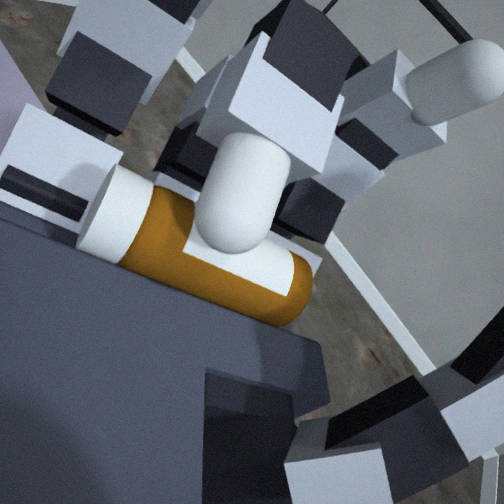

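Region (160, 180, 340, 340) of cam_right_wrist's 504x504 image, scaled by 2.800, with more detail than that image has.

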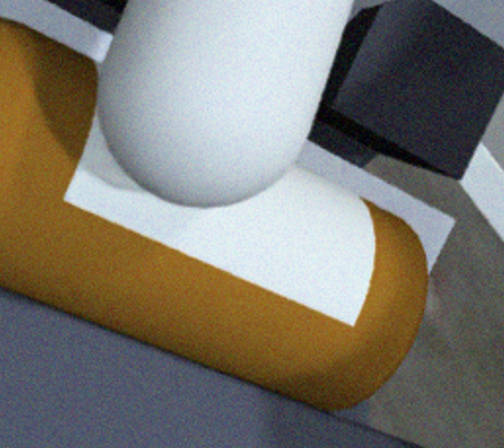

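Call:
execute_actions(
  actions=[
    {"rows": [[0,0.0463,-0.0099,-0.0163,0,0,0.754,0,0.576,0.696,0.754,0,0.576,0.696,0.754,0,0.576,0.696,0.714,0.678,0.226,0.168,0.4,-0.6,0,0.0333,0.0025,-0.0123,0.0004,0.0011,0.046,0,-0.008,0.28,0.046,0,-0.008,-0.50,0.046,0,-0.008,0.28,-0.104,0.266,0.032,-0.018,0.4,-0.5],[0,0.0463,-0.0099,-0.0163,0,0,0.754,0,0.576,0.696,0.754,0,0.576,0.696,0.754,0,0.576,0.696,0.714,0.678,0.226,0.168,0.4,-0.6,0,0.0333,0.0025,-0.0123,0.0004,0.0011,0.046,0,-0.008,0.28,0.046,0,-0.008,-0.50,0.046,0,-0.008,0.28,-0.104,0.266,0.032,-0.018,0.4,-0.5],[0,0.0463,-0.0099,-0.0163,0,0,0.754,0,0.576,0.696,0.754,0,0.576,0.696,0.754,0,0.576,0.696,0.714,0.678,0.226,0.168,0.4,-0.6,0,0.0333,0.0025,-0.0123,0.0004,0.0011,0.046,0,-0.008,0.28,0.046,0,-0.008,-0.50,0.046,0,-0.008,0.28,-0.104,0.266,0.032,-0.018,0.4,-0.5],[0,0.0463,-0.0099,-0.0163,0,0,0.754,0,0.576,0.696,0.754,0,0.576,0.696,0.754,0,0.576,0.696,0.714,0.678,0.226,0.168,0.4,-0.6,0,0.0333,0.0025,-0.0123,0.0004,0.0011,0.046,0,-0.008,0.28,0.046,0,-0.008,0.28,0.046,0,-0.008,0.28,-0.104,0.266,0.032,-0.018,0.4,-0.5]], "steps": 15},
  ],
)

Call:
execute_actions(
  actions=[
    {"steps": 26},
  ],
  pictures=true,
)

Scene clock: 71.17 s of 4800.00 s.
left_arm: end_effector_position=(+0.4014, +0.7872, +0.6046) hand_goal=(+0.754, +0.000, +0.576, +0.696, +0.754, +0.000, +0.576, +0.696, +0.754, +0.000, +0.576, +0.696, +0.714, +0.678, +0.226, +0.168) hand_measured=(+0.764, +0.000, +0.576, +0.696, +0.764, +0.000, +0.576, +0.696, +0.764, +0.000, +0.576, +0.696, +0.724, +0.678, +0.226, +0.168) hand_current_ma=(+57, +0, +4, +0, +52, +0, +4, +0, +55, +0, +4, +0, +53, -4, -1, -2) hand_state=(goal, goal, goal, goal, goal, goal, goal, goal, goal, goal, goal, goal, goal, goal, goal, goal) hand_current_limit=0.40 hand_speed=-0.60 end_effector_quat_wxyz=(+0.290, +0.280, +0.627, +0.667) | right_arm: end_effector_position=(+0.4287, -0.0863, +0.3960) hand_goal=(+0.046, +0.000, -0.008, +0.280, +0.046, +0.000, -0.008, +0.280, +0.046, +0.000, -0.008, +0.280, -0.104, +0.266, +0.032, -0.018) hand_measured=(+0.062, +0.000, -0.006, +0.282, +0.058, +0.000, -0.388, -0.296, +0.064, +0.000, -0.004, +0.282, -0.088, +0.270, +0.034, -0.016) hand_current_ma=(+86, +0, +14, +14, +69, +0, -75, -69, +94, +0, +15, +12, +79, +31, +11, +11) hand_state=(goal, goal, goal, goal, goal, goal, moving, moving, goal, goal, goal, goal, goal, goal, goal, goal) hand_current_limit=0.40 hand_speed=-0.50 end_effector_quat_wxyz=(+0.285, +0.287, +0.653, +0.641)
Joint positions: left_arm=[0.626 1.056 1.089 0.023 0.001 0.009] | right_arm=[ 1.018  1.109  0.605  0.488  0.071 -0.003]
Joint velocities: left_arm=[-0.015 -0.005  0.007  0.002  0.022 -0.007] | right_arm=[-0.005 -0.015  0.002 -0.007 -0.007  0.154]
Steps of this call (steps 1 to 10: nothing new was sent; steps 11 to 21: the first 11 steps of this action). Readings (end_effector_position | what the end effector reports):
11: left_arm (+0.4014, +0.7872, +0.6046) | right_arm (+0.4287, -0.0863, +0.3960) | left_arm hand_goal=(+0.754, +0.000, +0.576, +0.696, +0.754, +0.000, +0.576, +0.696, +0.754, +0.000, +0.576, +0.696, +0.714, +0.678, +0.226, +0.168) hand_measured=(+0.764, +0.000, +0.576, +0.696, +0.764, +0.000, +0.576, +0.696, +0.764, +0.000, +0.576, +0.696, +0.724, +0.678, +0.226, +0.168) hand_current_ma=(+57, +0, +4, +0, +52, +0, +4, +0, +55, +0, +4, +0, +53, -4, -1, -2) hand_state=(goal, goal, goal, goal, goal, goal, goal, goal, goal, goal, goal, goal, goal, goal, goal, goal) hand_current_limit=0.40 hand_speed=-0.60 | right_arm hand_goal=(+0.046, +0.000, -0.008, +0.280, +0.046, +0.000, -0.008, -0.500, +0.046, +0.000, -0.008, +0.280, -0.104, +0.266, +0.032, -0.018) hand_measured=(+0.062, +0.000, -0.006, +0.282, +0.068, +0.000, -0.646, -0.492, +0.064, +0.000, -0.004, +0.282, -0.088, +0.270, +0.034, -0.016) hand_current_ma=(+86, +0, +14, +14, +119, +0, +330, +41, +94, +0, +15, +12, +79, +31, +11, +11) hand_state=(goal, goal, goal, goal, blocked, goal, moving, goal, goal, goal, goal, goal, goal, goal, goal, goal) hand_current_limit=0.40 hand_speed=-0.50
12: left_arm (+0.4014, +0.7872, +0.6046) | right_arm (+0.4287, -0.0863, +0.3960) | left_arm hand_goal=(+0.754, +0.000, +0.576, +0.696, +0.754, +0.000, +0.576, +0.696, +0.754, +0.000, +0.576, +0.696, +0.714, +0.678, +0.226, +0.168) hand_measured=(+0.764, +0.000, +0.576, +0.696, +0.764, +0.000, +0.576, +0.696, +0.764, +0.000, +0.576, +0.696, +0.724, +0.678, +0.226, +0.168) hand_current_ma=(+57, +0, +4, +0, +52, +0, +4, +0, +55, +0, +4, +0, +53, -4, -1, -2) hand_state=(goal, goal, goal, goal, goal, goal, goal, goal, goal, goal, goal, goal, goal, goal, goal, goal) hand_current_limit=0.40 hand_speed=-0.60 | right_arm hand_goal=(+0.046, +0.000, -0.008, +0.280, +0.046, +0.000, -0.008, -0.500, +0.046, +0.000, -0.008, +0.280, -0.104, +0.266, +0.032, -0.018) hand_measured=(+0.062, +0.000, -0.006, +0.282, +0.068, +0.000, -0.646, -0.492, +0.064, +0.000, -0.004, +0.282, -0.088, +0.270, +0.034, -0.016) hand_current_ma=(+86, +0, +14, +14, +119, +0, +119, +41, +94, +0, +15, +12, +79, +31, +11, +11) hand_state=(goal, goal, goal, goal, blocked, goal, moving, goal, goal, goal, goal, goal, goal, goal, goal, goal) hand_current_limit=0.40 hand_speed=-0.50
14: left_arm (+0.4014, +0.7872, +0.6046) | right_arm (+0.4287, -0.0863, +0.3960) | left_arm hand_goal=(+0.754, +0.000, +0.576, +0.696, +0.754, +0.000, +0.576, +0.696, +0.754, +0.000, +0.576, +0.696, +0.714, +0.678, +0.226, +0.168) hand_measured=(+0.764, +0.000, +0.576, +0.696, +0.764, +0.000, +0.576, +0.696, +0.764, +0.000, +0.576, +0.696, +0.724, +0.678, +0.226, +0.168) hand_current_ma=(+57, +0, +4, +0, +52, +0, +4, +0, +55, +0, +4, +0, +53, -4, -1, -2) hand_state=(goal, goal, goal, goal, goal, goal, goal, goal, goal, goal, goal, goal, goal, goal, goal, goal) hand_current_limit=0.40 hand_speed=-0.60 | right_arm hand_goal=(+0.046, +0.000, -0.008, +0.280, +0.046, +0.000, -0.008, +0.280, +0.046, +0.000, -0.008, +0.280, -0.104, +0.266, +0.032, -0.018) hand_measured=(+0.062, +0.000, -0.006, +0.282, +0.064, +0.000, -0.626, -0.494, +0.064, +0.000, -0.004, +0.282, -0.088, +0.270, +0.034, -0.016) hand_current_ma=(+86, +0, +14, +14, +69, +0, -90, +14, +94, +0, +15, +12, +79, +31, +11, +11) hand_state=(goal, goal, goal, goal, moving, goal, moving, moving, goal, goal, goal, goal, goal, goal, goal, goal) hand_current_limit=0.40 hand_speed=-0.50
18: left_arm (+0.4014, +0.7872, +0.6046) | right_arm (+0.4287, -0.0863, +0.3960) | left_arm hand_goal=(+0.754, +0.000, +0.576, +0.696, +0.754, +0.000, +0.576, +0.696, +0.754, +0.000, +0.576, +0.696, +0.714, +0.678, +0.226, +0.168) hand_measured=(+0.764, +0.000, +0.576, +0.696, +0.764, +0.000, +0.576, +0.696, +0.764, +0.000, +0.576, +0.696, +0.724, +0.678, +0.226, +0.168) hand_current_ma=(+57, +0, +4, +0, +52, +0, +4, +0, +55, +0, +4, +0, +53, -4, -1, -2) hand_state=(goal, goal, goal, goal, goal, goal, goal, goal, goal, goal, goal, goal, goal, goal, goal, goal) hand_current_limit=0.40 hand_speed=-0.60 | right_arm hand_goal=(+0.046, +0.000, -0.008, +0.280, +0.046, +0.000, -0.008, +0.280, +0.046, +0.000, -0.008, +0.280, -0.104, +0.266, +0.032, -0.018) hand_measured=(+0.062, +0.000, -0.006, +0.282, +0.058, +0.000, -0.496, -0.404, +0.064, +0.000, -0.004, +0.282, -0.088, +0.270, +0.034, -0.016) hand_current_ma=(+86, +0, +14, +14, +69, +0, -72, -81, +94, +0, +15, +12, +79, +31, +11, +11) hand_state=(goal, goal, goal, goal, goal, goal, moving, moving, goal, goal, goal, goal, goal, goal, goal, goal) hand_current_limit=0.40 hand_speed=-0.50
21: the state above

Scene clock: 72.03 s of 4800.00 s.
left_arm: end_effector_position=(+0.4014, +0.7872, +0.6046) hand_goal=(+0.754, +0.000, +0.576, +0.696, +0.754, +0.000, +0.576, +0.696, +0.754, +0.000, +0.576, +0.696, +0.714, +0.678, +0.226, +0.168) hand_measured=(+0.764, +0.000, +0.576, +0.696, +0.764, +0.000, +0.576, +0.696, +0.764, +0.000, +0.576, +0.696, +0.724, +0.678, +0.226, +0.168) hand_current_ma=(+57, +0, +4, +0, +52, +0, +4, +0, +55, +0, +4, +0, +53, -4, -1, -2) hand_state=(goal, goal, goal, goal, goal, goal, goal, goal, goal, goal, goal, goal, goal, goal, goal, goal) hand_current_limit=0.40 hand_speed=-0.60 end_effector_quat_wxyz=(+0.290, +0.280, +0.627, +0.667) | right_arm: end_effector_position=(+0.4287, -0.0863, +0.3960) hand_goal=(+0.046, +0.000, -0.008, +0.280, +0.046, +0.000, -0.008, +0.280, +0.046, +0.000, -0.008, +0.280, -0.104, +0.266, +0.032, -0.018) hand_measured=(+0.062, +0.000, -0.006, +0.282, +0.058, +0.000, -0.010, +0.276, +0.064, +0.000, -0.004, +0.282, -0.088, +0.270, +0.034, -0.016) hand_current_ma=(+86, +0, +14, +14, +69, +0, -14, -19, +94, +0, +15, +12, +79, +31, +11, +11) hand_state=(goal, goal, goal, goal, goal, goal, goal, goal, goal, goal, goal, goal, goal, goal, goal, goal) hand_current_limit=0.40 hand_speed=-0.50 end_effector_quat_wxyz=(+0.285, +0.287, +0.653, +0.641)
Joint positions: left_arm=[0.626 1.056 1.089 0.023 0.001 0.009] | right_arm=[ 1.018  1.109  0.605  0.488  0.071 -0.003]
Joint velocities: left_arm=[ 0.005 -0.024 -0.002  0.012  0.007 -0.007] | right_arm=[-0.015 -0.005 -0.002 -0.002  0.051 -0.022]
Hand target (left_arm): +0.395, +0.782, +0.631; +0.296, +0.272, +0.610, +0.682
Hand target (right_arm): +0.430, -0.086, +0.416; +0.289, +0.282, +0.640, +0.654
Off the commanded pose (left_arm): 0.028 m, 3 deg.
Off the commanded pose (right_arm): 0.020 m, 2 deg.
Kept back: nothing.
Steps of this call (steps 1 to 4: the last 4 steps of your previous action; steps 5 to 26: nothing new was sent). Readings (end_effector_position | what the end effector reports):
1: left_arm (+0.4014, +0.7872, +0.6046) | right_arm (+0.4287, -0.0863, +0.3960) | left_arm hand_goal=(+0.754, +0.000, +0.576, +0.696, +0.754, +0.000, +0.576, +0.696, +0.754, +0.000, +0.576, +0.696, +0.714, +0.678, +0.226, +0.168) hand_measured=(+0.764, +0.000, +0.576, +0.696, +0.764, +0.000, +0.576, +0.696, +0.764, +0.000, +0.576, +0.696, +0.724, +0.678, +0.226, +0.168) hand_current_ma=(+57, +0, +4, +0, +52, +0, +4, +0, +55, +0, +4, +0, +53, -4, -1, -2) hand_state=(goal, goal, goal, goal, goal, goal, goal, goal, goal, goal, goal, goal, goal, goal, goal, goal) hand_current_limit=0.40 hand_speed=-0.60 | right_arm hand_goal=(+0.046, +0.000, -0.008, +0.280, +0.046, +0.000, -0.008, +0.280, +0.046, +0.000, -0.008, +0.280, -0.104, +0.266, +0.032, -0.018) hand_measured=(+0.062, +0.000, -0.006, +0.282, +0.058, +0.000, -0.352, -0.260, +0.064, +0.000, -0.004, +0.282, -0.088, +0.270, +0.034, -0.016) hand_current_ma=(+86, +0, +14, +14, +69, +0, -71, -75, +94, +0, +15, +12, +79, +31, +11, +11) hand_state=(goal, goal, goal, goal, goal, goal, moving, moving, goal, goal, goal, goal, goal, goal, goal, goal) hand_current_limit=0.40 hand_speed=-0.50
2: left_arm (+0.4014, +0.7872, +0.6046) | right_arm (+0.4287, -0.0863, +0.3960) | left_arm hand_goal=(+0.754, +0.000, +0.576, +0.696, +0.754, +0.000, +0.576, +0.696, +0.754, +0.000, +0.576, +0.696, +0.714, +0.678, +0.226, +0.168) hand_measured=(+0.764, +0.000, +0.576, +0.696, +0.764, +0.000, +0.576, +0.696, +0.764, +0.000, +0.576, +0.696, +0.724, +0.678, +0.226, +0.168) hand_current_ma=(+57, +0, +4, +0, +52, +0, +4, +0, +55, +0, +4, +0, +53, -4, -1, -2) hand_state=(goal, goal, goal, goal, goal, goal, goal, goal, goal, goal, goal, goal, goal, goal, goal, goal) hand_current_limit=0.40 hand_speed=-0.60 | right_arm hand_goal=(+0.046, +0.000, -0.008, +0.280, +0.046, +0.000, -0.008, +0.280, +0.046, +0.000, -0.008, +0.280, -0.104, +0.266, +0.032, -0.018) hand_measured=(+0.062, +0.000, -0.006, +0.282, +0.058, +0.000, -0.316, -0.222, +0.064, +0.000, -0.004, +0.282, -0.088, +0.270, +0.034, -0.016) hand_current_ma=(+86, +0, +14, +14, +69, +0, -73, -71, +94, +0, +15, +12, +79, +31, +11, +11) hand_state=(goal, goal, goal, goal, goal, goal, moving, moving, goal, goal, goal, goal, goal, goal, goal, goal) hand_current_limit=0.40 hand_speed=-0.50
4: left_arm (+0.4014, +0.7872, +0.6046) | right_arm (+0.4287, -0.0863, +0.3960) | left_arm hand_goal=(+0.754, +0.000, +0.576, +0.696, +0.754, +0.000, +0.576, +0.696, +0.754, +0.000, +0.576, +0.696, +0.714, +0.678, +0.226, +0.168) hand_measured=(+0.764, +0.000, +0.576, +0.696, +0.764, +0.000, +0.576, +0.696, +0.764, +0.000, +0.576, +0.696, +0.724, +0.678, +0.226, +0.168) hand_current_ma=(+57, +0, +4, +0, +52, +0, +4, +0, +55, +0, +4, +0, +53, -4, -1, -2) hand_state=(goal, goal, goal, goal, goal, goal, goal, goal, goal, goal, goal, goal, goal, goal, goal, goal) hand_current_limit=0.40 hand_speed=-0.60 | right_arm hand_goal=(+0.046, +0.000, -0.008, +0.280, +0.046, +0.000, -0.008, +0.280, +0.046, +0.000, -0.008, +0.280, -0.104, +0.266, +0.032, -0.018) hand_measured=(+0.062, +0.000, -0.006, +0.282, +0.058, +0.000, -0.244, -0.150, +0.064, +0.000, -0.004, +0.282, -0.088, +0.270, +0.034, -0.016) hand_current_ma=(+86, +0, +14, +14, +69, +0, -70, -71, +94, +0, +15, +12, +79, +31, +11, +11) hand_state=(goal, goal, goal, goal, goal, goal, moving, moving, goal, goal, goal, goal, goal, goal, goal, goal) hand_current_limit=0.40 hand_speed=-0.50
8: left_arm (+0.4014, +0.7872, +0.6046) | right_arm (+0.4287, -0.0863, +0.3960) | left_arm hand_goal=(+0.754, +0.000, +0.576, +0.696, +0.754, +0.000, +0.576, +0.696, +0.754, +0.000, +0.576, +0.696, +0.714, +0.678, +0.226, +0.168) hand_measured=(+0.764, +0.000, +0.576, +0.696, +0.764, +0.000, +0.576, +0.696, +0.764, +0.000, +0.576, +0.696, +0.724, +0.678, +0.226, +0.168) hand_current_ma=(+57, +0, +4, +0, +52, +0, +4, +0, +55, +0, +4, +0, +53, -4, -1, -2) hand_state=(goal, goal, goal, goal, goal, goal, goal, goal, goal, goal, goal, goal, goal, goal, goal, goal) hand_current_limit=0.40 hand_speed=-0.60 | right_arm hand_goal=(+0.046, +0.000, -0.008, +0.280, +0.046, +0.000, -0.008, +0.280, +0.046, +0.000, -0.008, +0.280, -0.104, +0.266, +0.032, -0.018) hand_measured=(+0.062, +0.000, -0.006, +0.282, +0.058, +0.000, -0.096, -0.004, +0.064, +0.000, -0.004, +0.282, -0.088, +0.270, +0.034, -0.016) hand_current_ma=(+86, +0, +14, +14, +69, +0, -65, -71, +94, +0, +15, +12, +79, +31, +11, +11) hand_state=(goal, goal, goal, goal, goal, goal, moving, moving, goal, goal, goal, goal, goal, goal, goal, goal) hand_current_limit=0.40 hand_speed=-0.50
26: the state above

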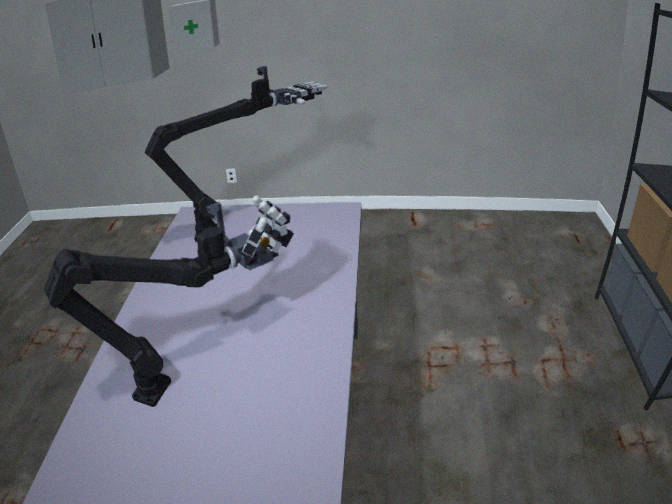

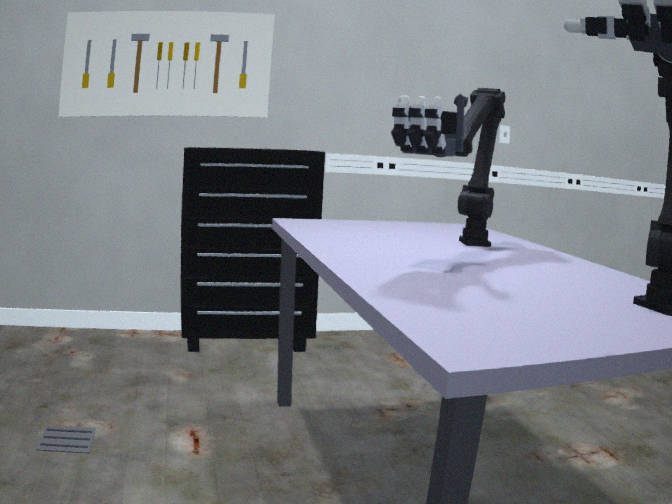

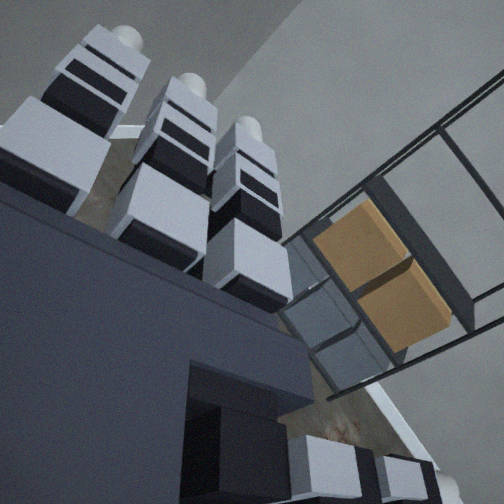

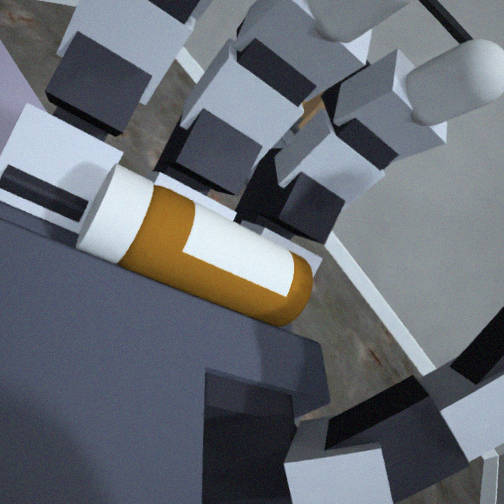

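Call:
zoom_image(
  camera="cam_left_wrist",
  region=[0, 90, 320, 410],
)

Call:
zoom_image(
  camera="cam_right_wrist",
  region=[0, 90, 340, 350],
)

Region (0, 90, 320, 410) of cam_left_wrist's 504x504 image, scaled by 1.575, with more detail than that image has.

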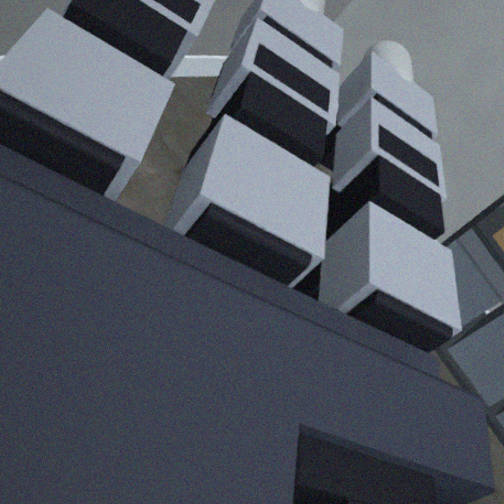

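Region (0, 90, 340, 350) of cam_right_wrist's 504x504 image, scaled by 1.482, with more detail than that image has; it fills the top 385 rows of this view, and the rest is white.

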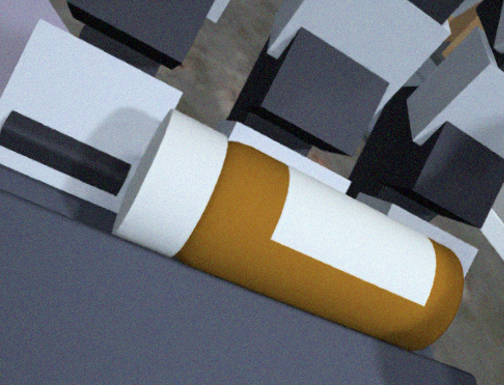

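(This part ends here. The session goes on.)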